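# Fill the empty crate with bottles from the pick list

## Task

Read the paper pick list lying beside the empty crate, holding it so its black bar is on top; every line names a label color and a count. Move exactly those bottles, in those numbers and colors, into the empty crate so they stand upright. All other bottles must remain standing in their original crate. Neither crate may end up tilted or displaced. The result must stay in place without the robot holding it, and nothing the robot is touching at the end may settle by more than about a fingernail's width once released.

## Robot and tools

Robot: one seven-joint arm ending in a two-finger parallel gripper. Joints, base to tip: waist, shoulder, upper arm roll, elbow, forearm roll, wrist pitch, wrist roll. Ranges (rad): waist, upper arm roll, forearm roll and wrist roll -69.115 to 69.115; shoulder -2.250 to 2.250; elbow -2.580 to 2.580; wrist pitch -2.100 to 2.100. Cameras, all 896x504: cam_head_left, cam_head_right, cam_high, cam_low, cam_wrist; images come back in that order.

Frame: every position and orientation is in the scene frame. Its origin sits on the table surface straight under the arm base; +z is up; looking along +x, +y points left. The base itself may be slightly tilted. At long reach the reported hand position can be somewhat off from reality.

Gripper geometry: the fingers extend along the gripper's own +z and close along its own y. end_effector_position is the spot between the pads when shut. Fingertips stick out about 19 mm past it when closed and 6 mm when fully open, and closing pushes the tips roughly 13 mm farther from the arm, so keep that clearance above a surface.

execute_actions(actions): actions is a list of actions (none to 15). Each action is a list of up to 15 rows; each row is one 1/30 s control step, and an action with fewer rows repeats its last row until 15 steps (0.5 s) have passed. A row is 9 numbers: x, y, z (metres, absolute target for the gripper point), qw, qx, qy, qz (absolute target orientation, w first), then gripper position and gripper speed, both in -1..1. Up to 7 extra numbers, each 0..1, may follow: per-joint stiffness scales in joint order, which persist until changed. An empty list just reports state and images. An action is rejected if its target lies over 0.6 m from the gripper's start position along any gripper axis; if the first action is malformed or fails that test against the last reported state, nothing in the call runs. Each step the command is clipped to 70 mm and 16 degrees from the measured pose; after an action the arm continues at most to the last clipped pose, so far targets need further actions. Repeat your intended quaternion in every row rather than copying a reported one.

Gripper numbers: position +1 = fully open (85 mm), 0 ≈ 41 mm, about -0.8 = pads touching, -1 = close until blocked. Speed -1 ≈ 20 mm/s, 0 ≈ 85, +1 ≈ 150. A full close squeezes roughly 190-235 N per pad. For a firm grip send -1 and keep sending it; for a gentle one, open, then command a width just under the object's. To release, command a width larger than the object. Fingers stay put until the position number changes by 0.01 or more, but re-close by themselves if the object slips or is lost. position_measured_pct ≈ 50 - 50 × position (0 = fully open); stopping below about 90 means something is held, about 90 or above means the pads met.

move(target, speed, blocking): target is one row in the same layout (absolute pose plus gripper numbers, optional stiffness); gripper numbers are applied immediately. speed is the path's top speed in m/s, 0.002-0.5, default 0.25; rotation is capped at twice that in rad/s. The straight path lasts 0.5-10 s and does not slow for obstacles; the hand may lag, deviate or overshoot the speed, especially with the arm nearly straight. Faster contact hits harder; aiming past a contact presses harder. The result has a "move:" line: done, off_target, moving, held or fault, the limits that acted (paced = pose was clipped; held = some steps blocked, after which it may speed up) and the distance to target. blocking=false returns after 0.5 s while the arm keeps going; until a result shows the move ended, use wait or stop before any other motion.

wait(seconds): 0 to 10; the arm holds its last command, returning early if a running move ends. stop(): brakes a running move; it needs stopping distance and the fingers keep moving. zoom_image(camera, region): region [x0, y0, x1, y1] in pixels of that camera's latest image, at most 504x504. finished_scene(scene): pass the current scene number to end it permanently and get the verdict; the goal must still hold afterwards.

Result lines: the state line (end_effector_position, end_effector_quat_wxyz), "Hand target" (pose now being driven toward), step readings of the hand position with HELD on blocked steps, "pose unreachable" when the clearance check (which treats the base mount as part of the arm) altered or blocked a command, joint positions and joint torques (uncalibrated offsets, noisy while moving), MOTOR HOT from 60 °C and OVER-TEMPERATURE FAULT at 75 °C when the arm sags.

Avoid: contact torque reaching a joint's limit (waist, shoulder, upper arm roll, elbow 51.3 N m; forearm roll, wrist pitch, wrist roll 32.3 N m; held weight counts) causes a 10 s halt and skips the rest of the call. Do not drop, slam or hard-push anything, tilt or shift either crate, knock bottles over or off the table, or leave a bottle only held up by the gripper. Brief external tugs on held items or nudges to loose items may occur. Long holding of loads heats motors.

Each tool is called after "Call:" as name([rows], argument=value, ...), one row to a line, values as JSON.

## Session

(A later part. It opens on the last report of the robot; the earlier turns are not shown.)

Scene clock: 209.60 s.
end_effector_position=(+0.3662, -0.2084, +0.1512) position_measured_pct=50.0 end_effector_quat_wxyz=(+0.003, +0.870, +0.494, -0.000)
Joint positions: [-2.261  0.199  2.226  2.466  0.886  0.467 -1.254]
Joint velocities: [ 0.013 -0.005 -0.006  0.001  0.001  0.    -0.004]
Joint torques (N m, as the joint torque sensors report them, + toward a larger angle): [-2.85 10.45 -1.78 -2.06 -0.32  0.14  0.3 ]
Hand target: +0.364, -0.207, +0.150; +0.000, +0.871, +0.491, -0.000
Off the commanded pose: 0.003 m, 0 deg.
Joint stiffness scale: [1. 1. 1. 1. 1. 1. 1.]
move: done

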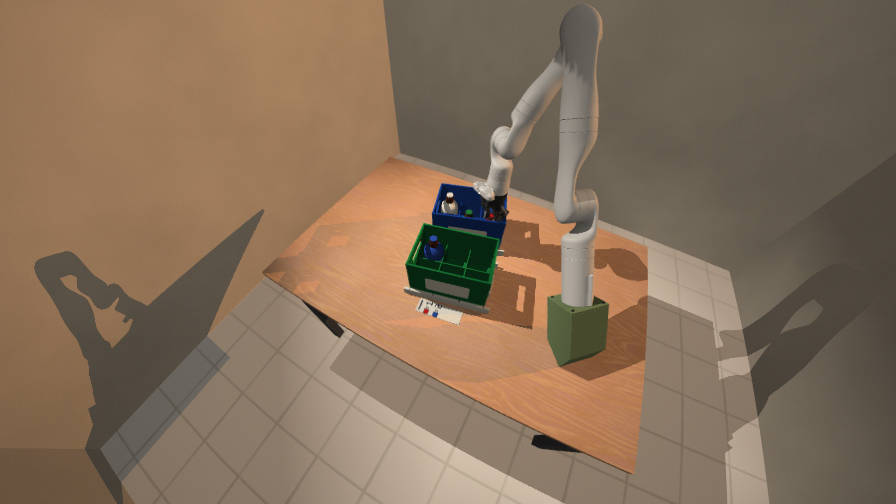

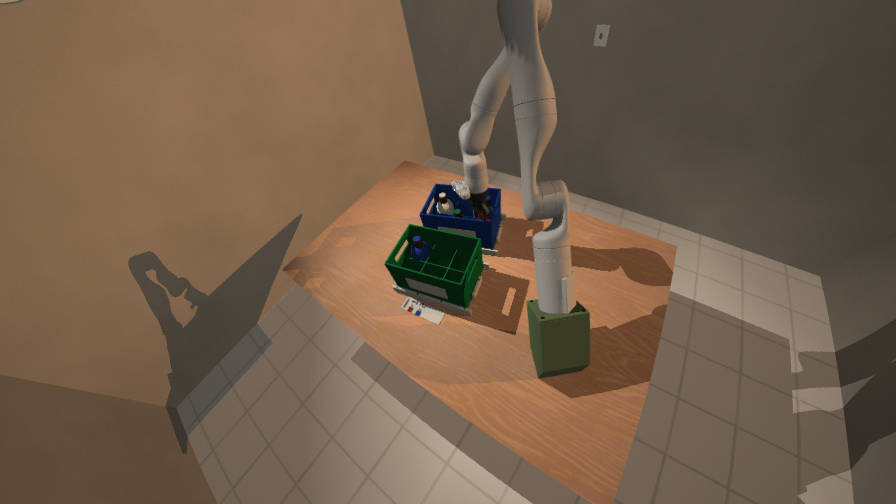

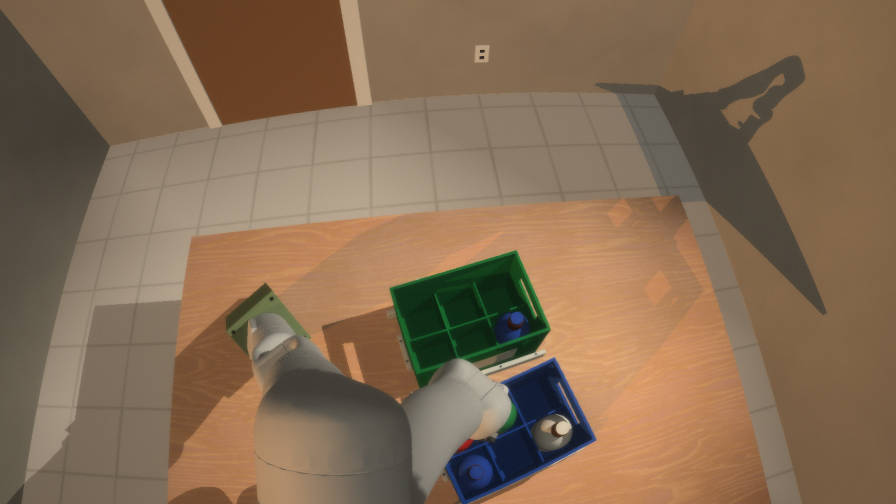

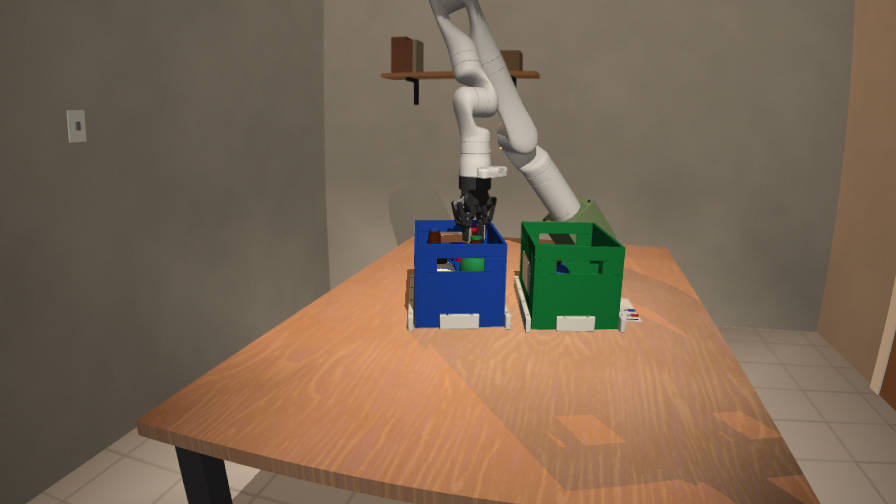

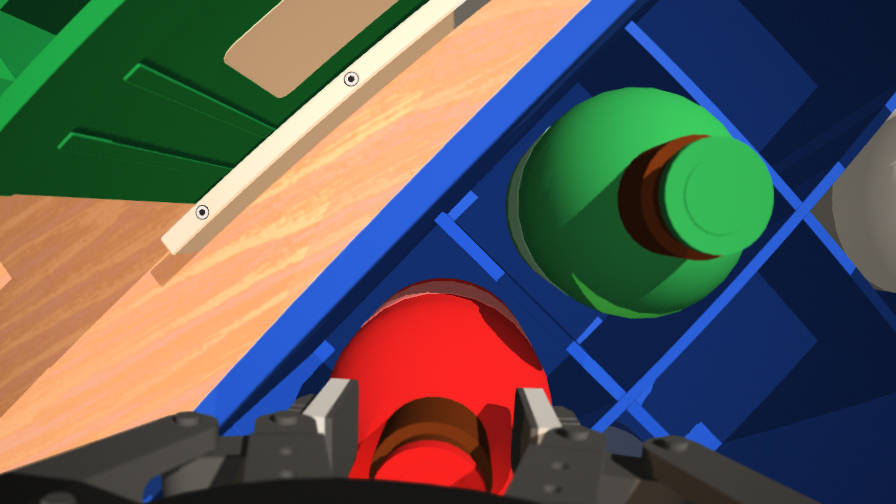

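Call:
move(target=[0.361,-0.212,0.15,0,0.87,0.49,0,0,0], speed=0.02)

Call:
move(target=[0.361,-0.212,0.15,0,0.87,0.49,0,-1,0])

Call:
move(target=[0.361,-0.212,0.39,0,0.87,0.49,0,-1,0], speed=0.12)

Call:
move(target=[0.422,-0.010,0.39,0,0.65,0.76,0,-1,0], speed=0.15)

Call:
move(target=[0.422,-0.010,0.27,0,0.65,0.76,0,-1,0], speed=0.06)

Scene clock: 219.07 s.
end_effector_position=(+0.3620, -0.2145, +0.1496) position_measured_pct=50.0 end_effector_quat_wxyz=(+0.002, +0.874, +0.486, -0.002)
Joint positions: [-2.271  0.201  2.27   2.471  0.882  0.454 -1.24 ]
Joint velocities: [-0.024 -0.     0.018  0.    -0.001  0.    -0.   ]
Joint torques (N m, as the joint torque sensors report them, + toward a larger angle): [-2.64 10.4  -1.67 -1.88 -0.24  0.06  0.12]
Hand target: +0.361, -0.212, +0.150; +0.000, +0.871, +0.491, -0.000
Off the commanded pose: 0.003 m, 1 deg.
Joint stiffness scale: [1. 1. 1. 1. 1. 1. 1.]
move: done

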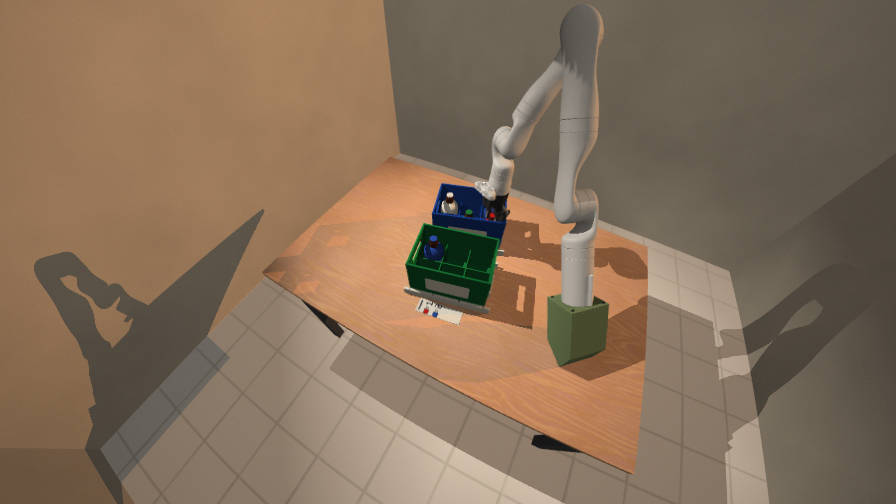

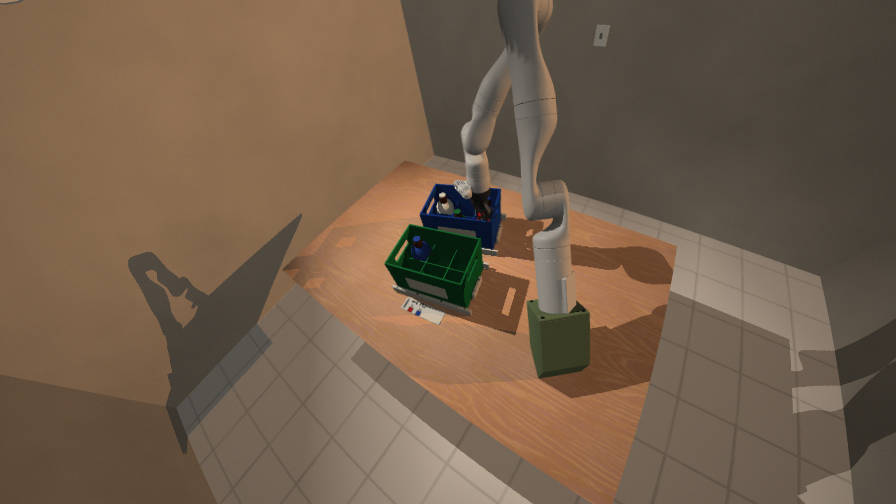

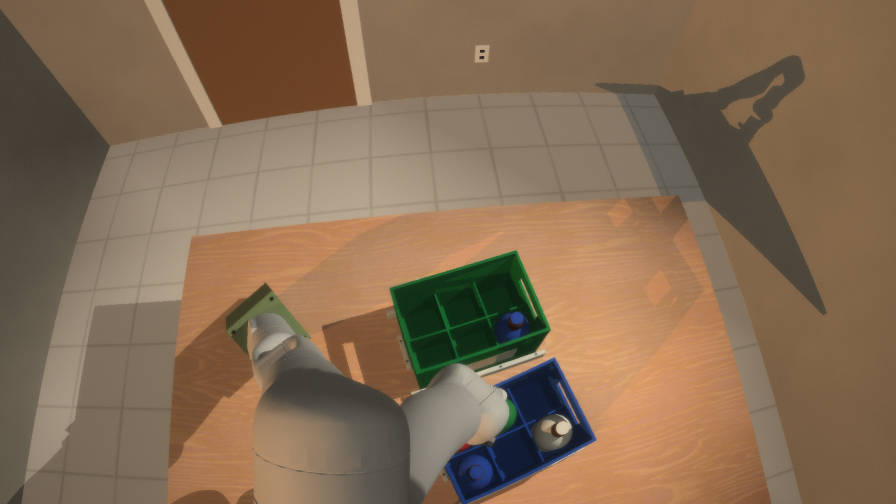

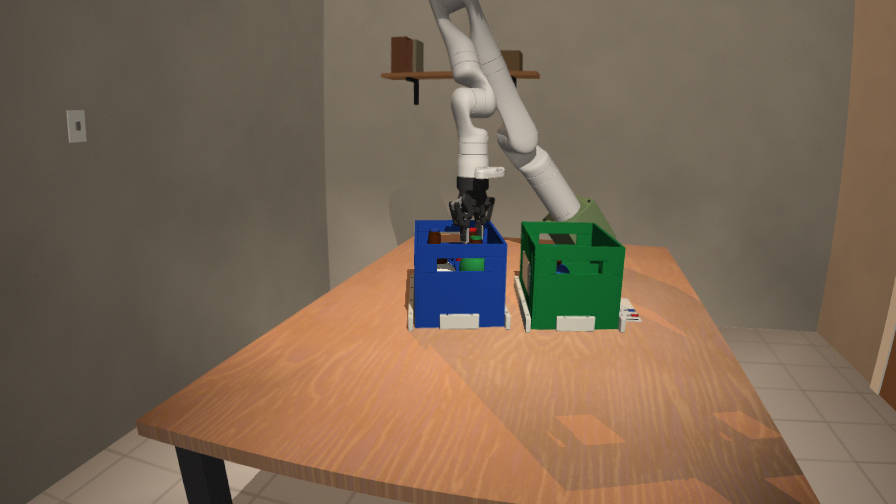

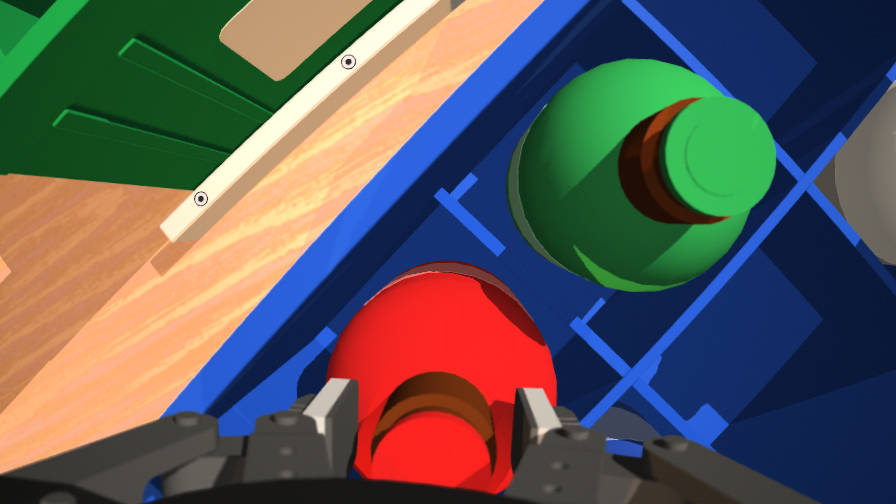

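Scene clock: 219.77 s.
end_effector_position=(+0.3623, -0.2144, +0.1501) position_measured_pct=64.7 end_effector_quat_wxyz=(+0.003, +0.874, +0.486, -0.001)
Joint positions: [-2.277  0.203  2.274  2.471  0.882  0.454 -1.24 ]
Joint velocities: [-0.008 -0.001  0.009  0.001 -0.     0.     0.   ]
Joint torques (N m, as the joint torque sensors report them, + toward a larger angle): [-3.23 10.31 -2.13 -2.15 -0.35 -0.25  0.19]
Hand target: +0.361, -0.212, +0.150; +0.000, +0.871, +0.491, -0.000
Off the commanded pose: 0.003 m, 1 deg.
Joint stiffness scale: [1. 1. 1. 1. 1. 1. 1.]
move: done

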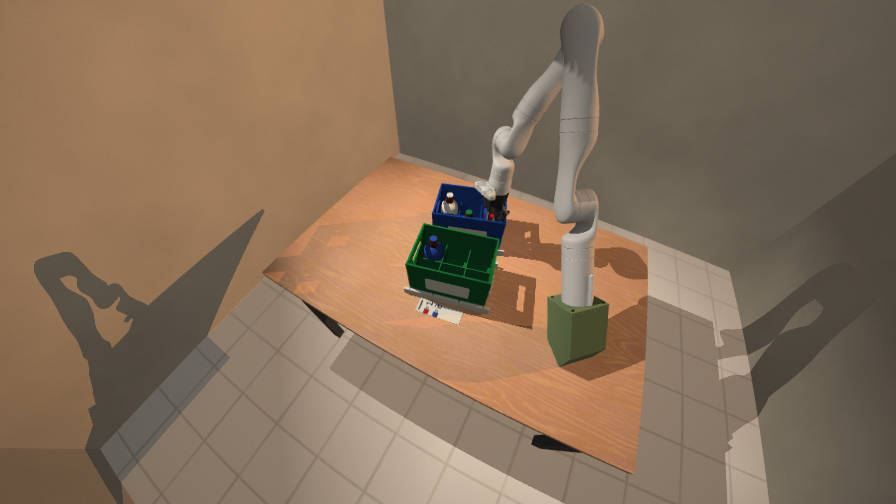

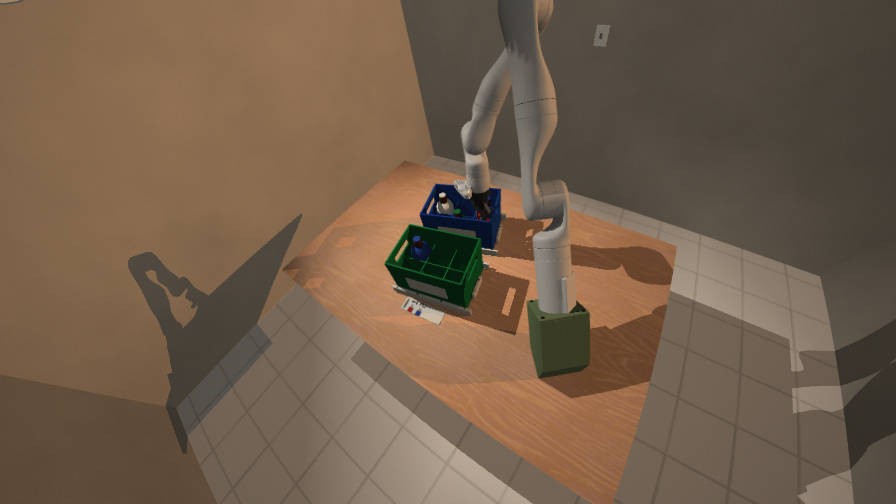

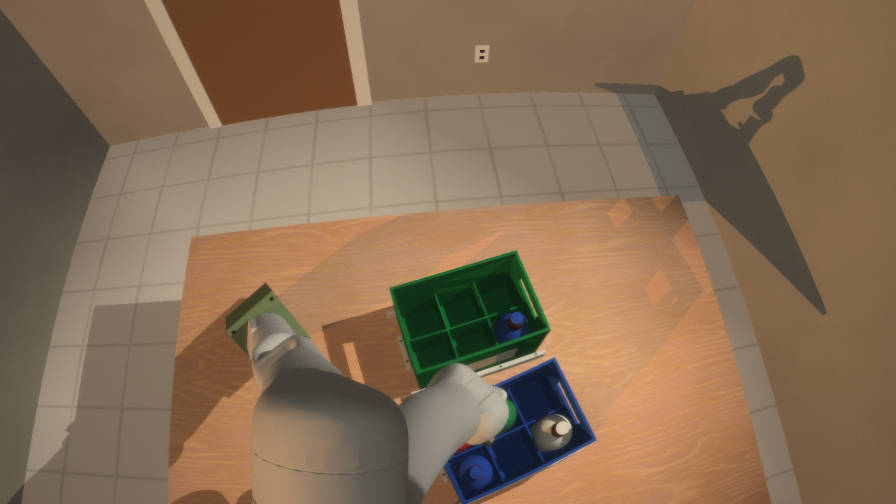

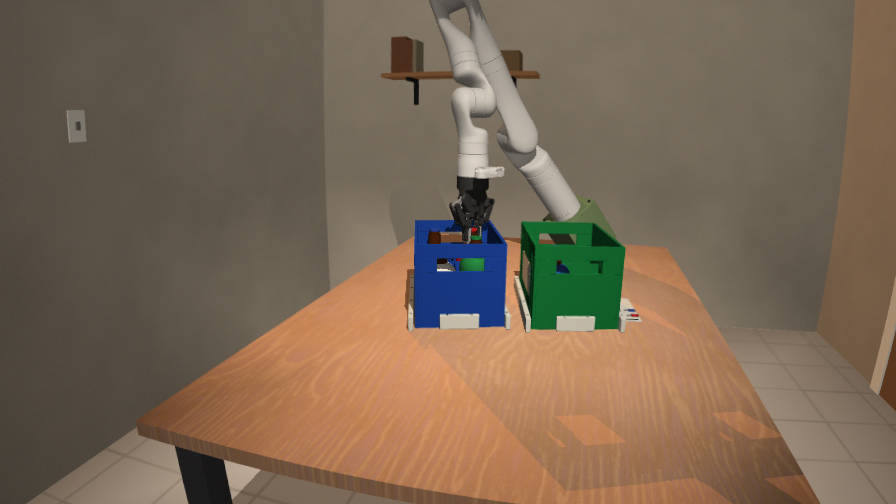

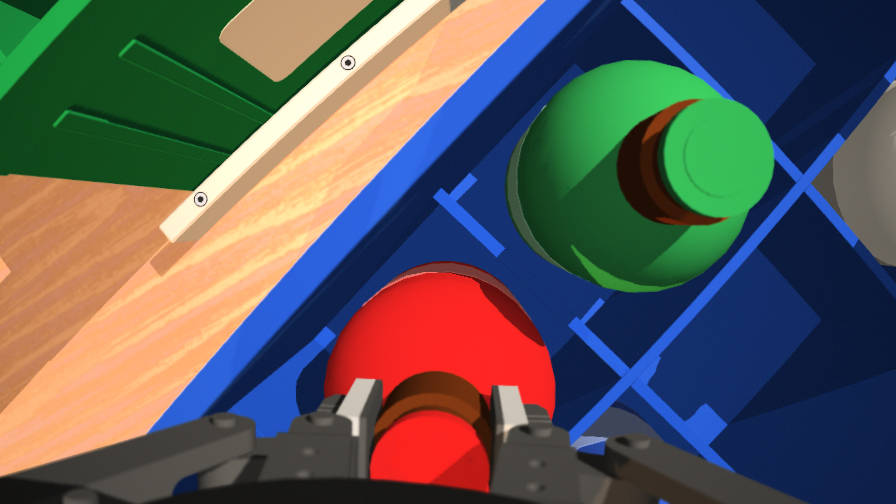

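Scene clock: 222.20 s.
end_effector_position=(+0.3593, -0.2123, +0.3881) position_measured_pct=64.7 end_effector_quat_wxyz=(-0.001, +0.874, +0.486, -0.002)
Joint positions: [-2.753  0.674  2.588  2.009  0.218  1.294 -0.619]
Joint velocities: [-0.014 -0.    -0.002 -0.001  0.001  0.003  0.   ]
Joint torques (N m, as the joint torque sensors report them, + toward a larger angle): [-1.86  8.72 -1.9  -9.75 -0.29  0.25  0.13]
Hand target: +0.360, -0.211, +0.391; -0.001, +0.872, +0.490, +0.000
Off the commanded pose: 0.003 m, 1 deg.
Joint stiffness scale: [1. 1. 1. 1. 1. 1. 1.]
move: done

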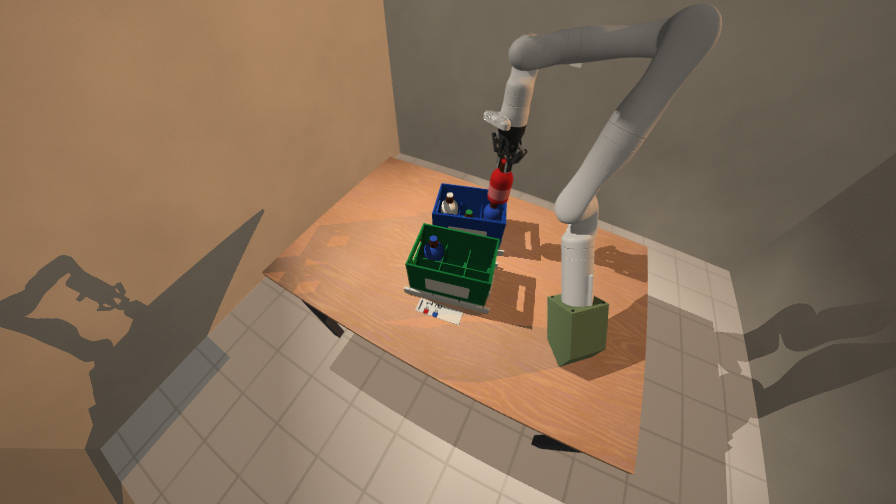

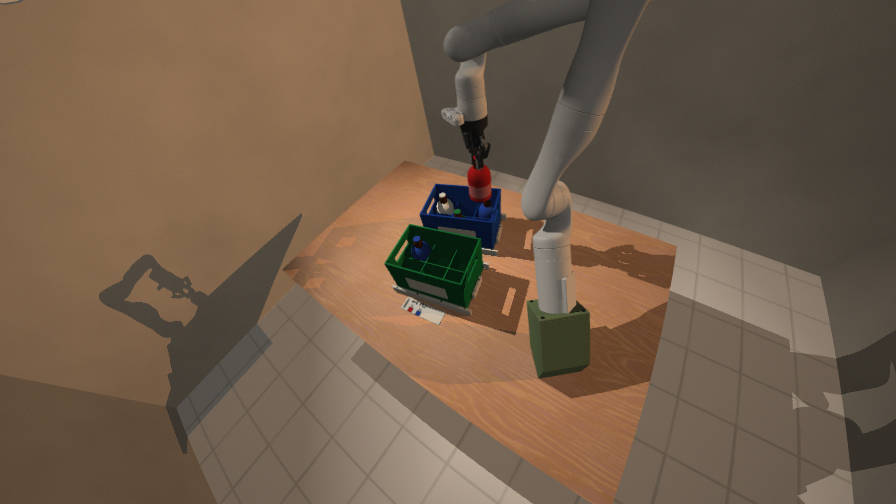

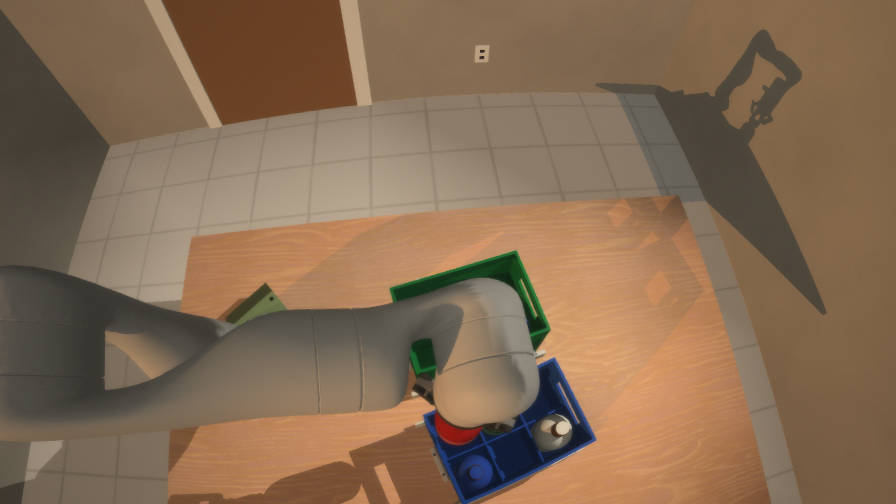

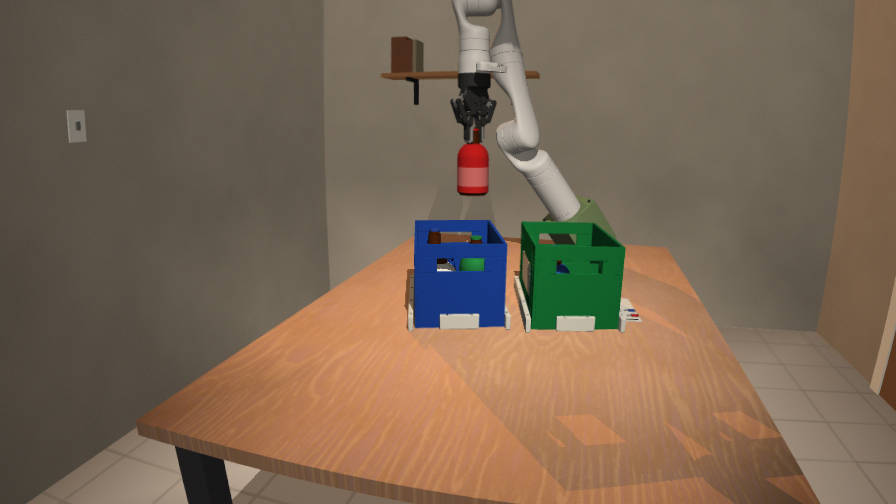

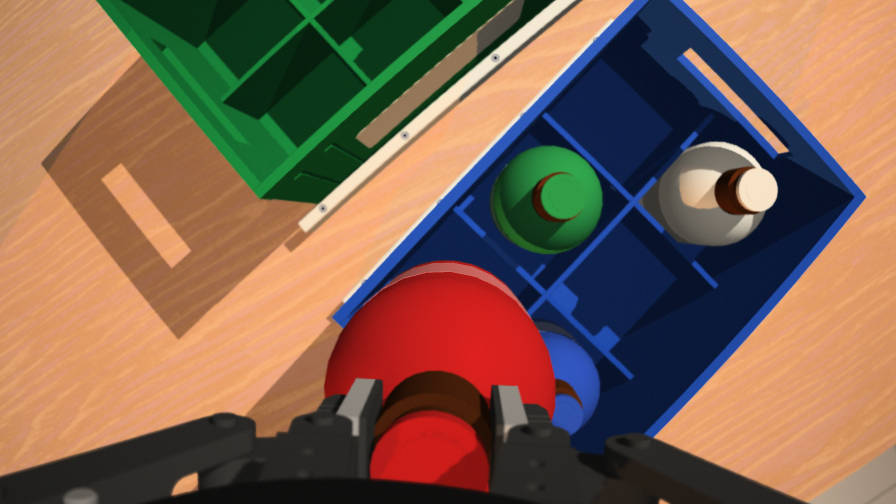

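Scene clock: 225.07 s.
end_effector_position=(+0.4199, -0.0086, +0.3889) position_measured_pct=64.7 end_effector_quat_wxyz=(-0.001, +0.652, +0.758, -0.000)
Joint positions: [-2.315  0.485  1.565  1.84   0.221  1.29  -0.578]
Joint velocities: [ 0.011 -0.002 -0.003 -0.001  0.     0.    -0.   ]
Joint torques (N m, as the joint torque sensors report them, + toward a larger angle): [-7.22  4.91 -1.91 -9.76 -0.29  0.15  0.09]
Hand target: +0.422, -0.009, +0.389; -0.000, +0.650, +0.760, -0.000
Off the commanded pose: 0.003 m, 0 deg.
Joint stiffness scale: [1. 1. 1. 1. 1. 1. 1.]
move: done

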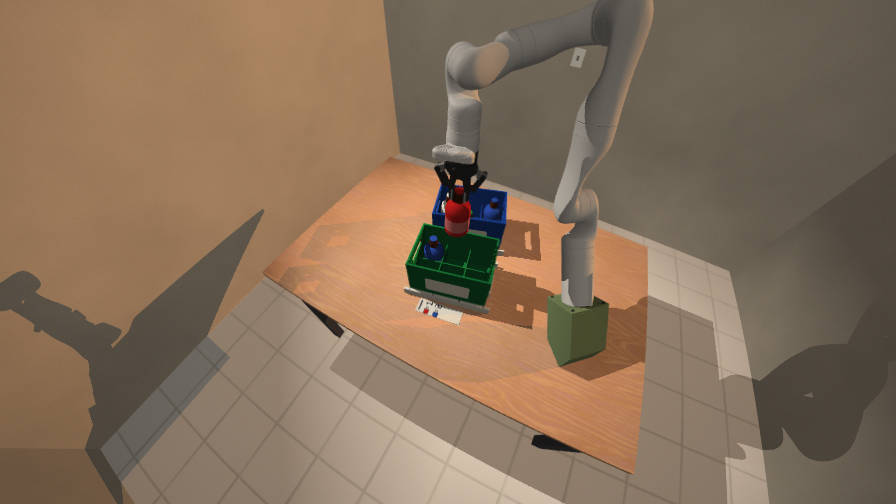

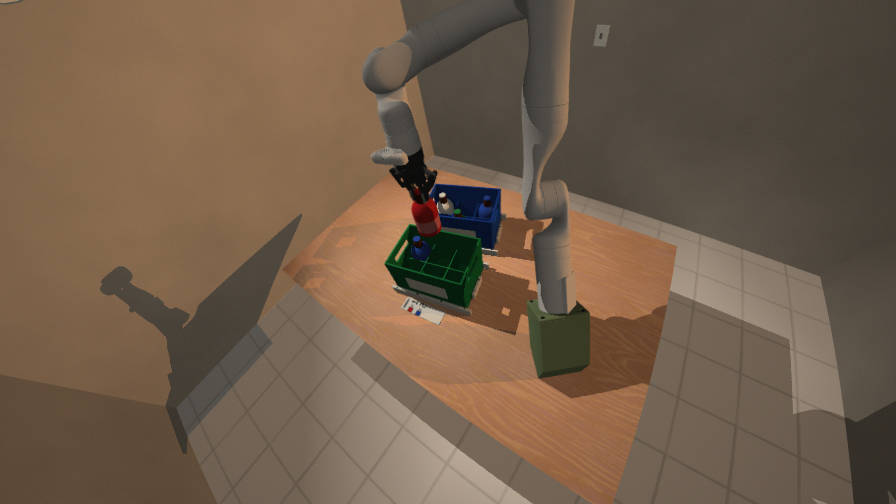

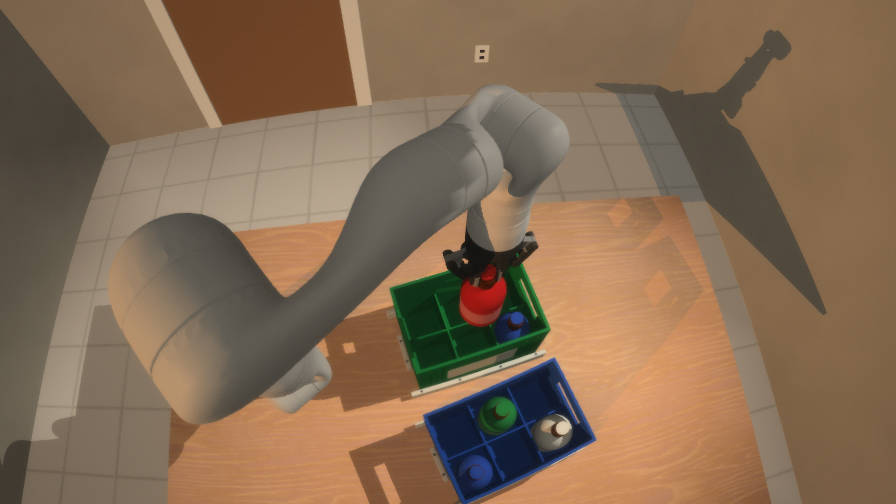

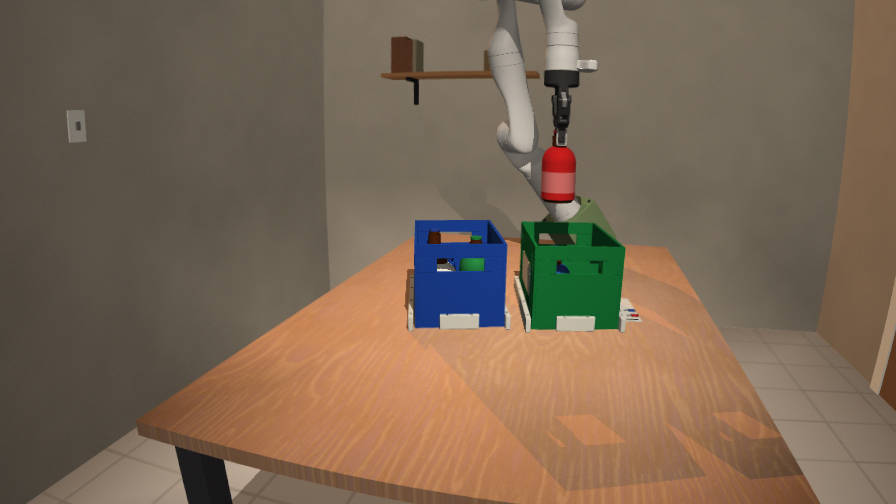

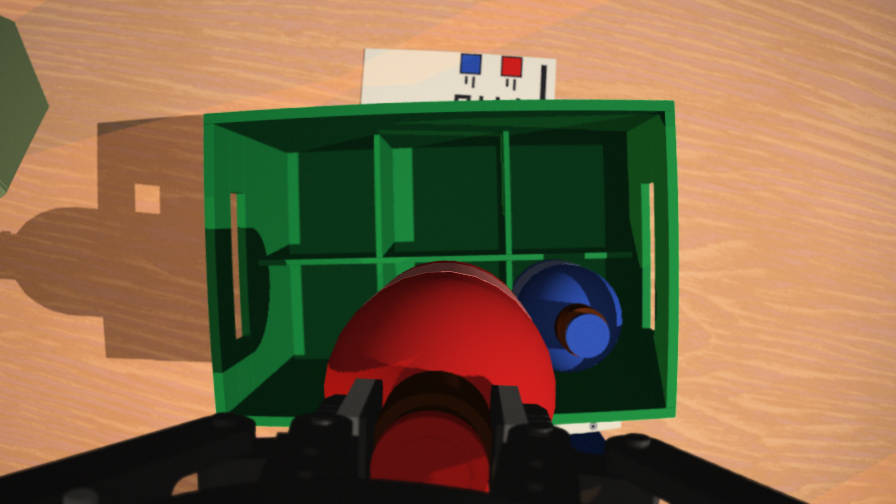

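Scene clock: 227.50 s.
end_effector_position=(+0.4224, -0.0087, +0.2715) position_measured_pct=64.7 end_effector_quat_wxyz=(-0.002, +0.653, +0.757, +0.001)
Joint positions: [-2.014  0.511  1.395  2.083  0.242  0.89  -0.577]
Joint velocities: [ 0.01   0.    -0.006  0.     0.006  0.    -0.   ]
Joint torques (N m, as the joint torque sensors report them, + toward a larger angle): [-7.84  1.9  -1.36 -7.59 -0.38  0.14  0.13]
Hand target: +0.422, -0.010, +0.270; -0.000, +0.650, +0.760, -0.000
Off the commanded pose: 0.002 m, 1 deg.
Joint stiffness scale: [1. 1. 1. 1. 1. 1. 1.]
move: done

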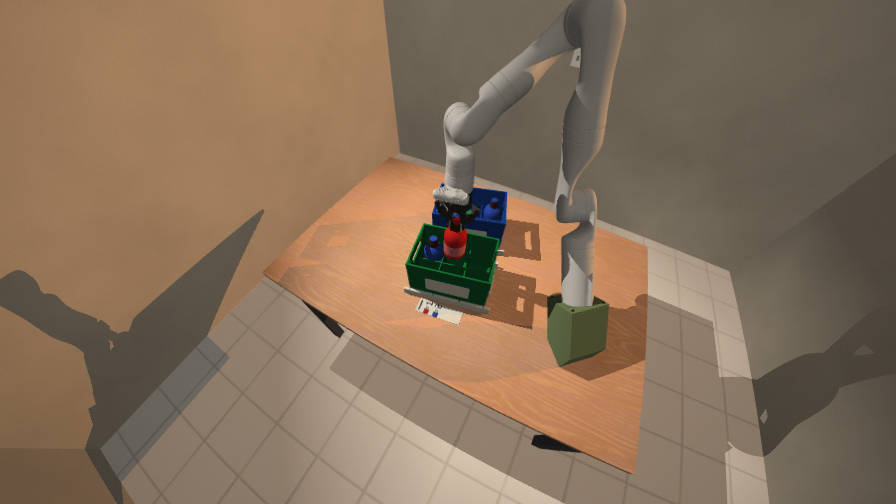

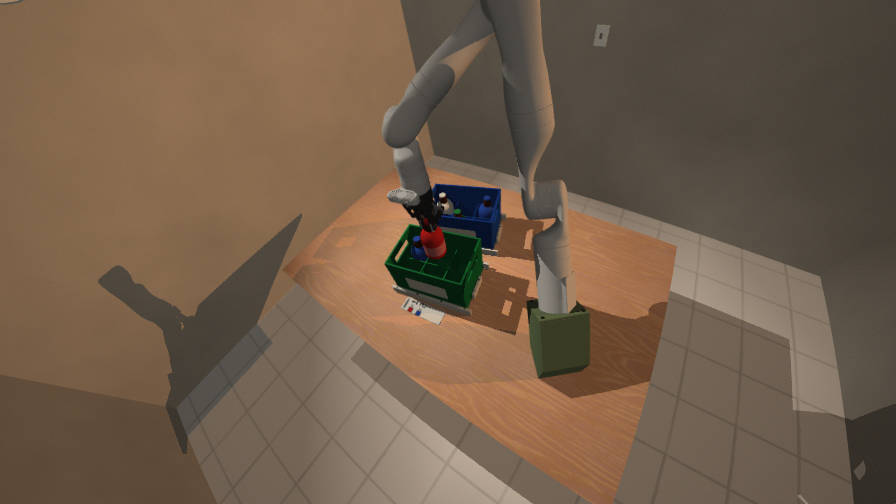

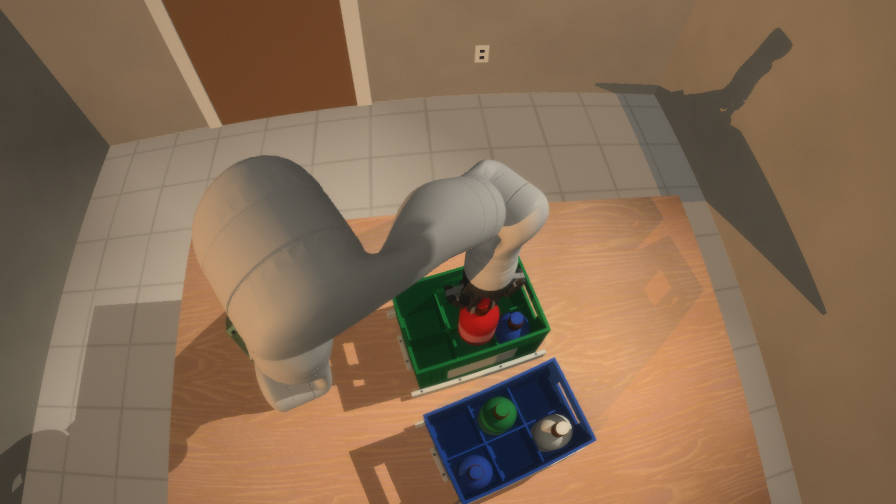

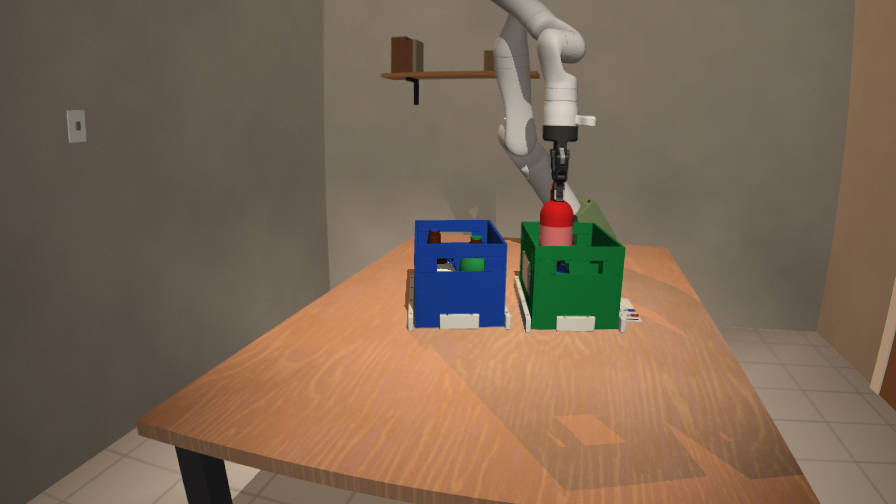

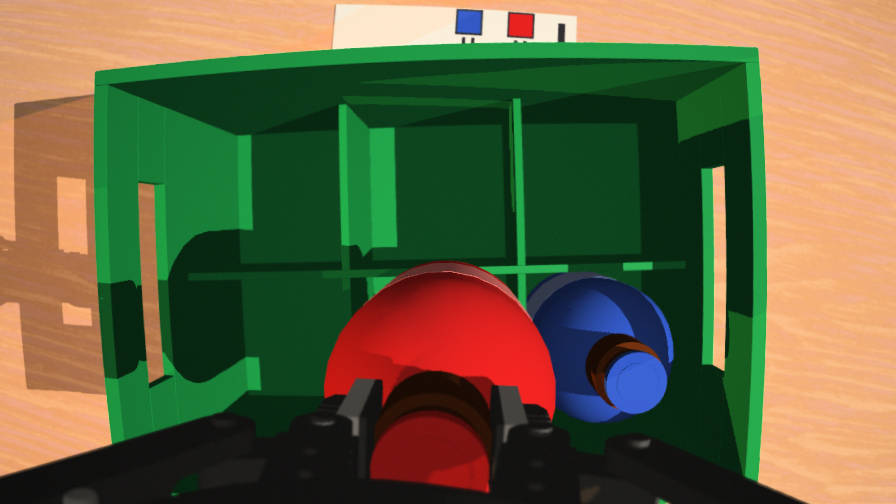

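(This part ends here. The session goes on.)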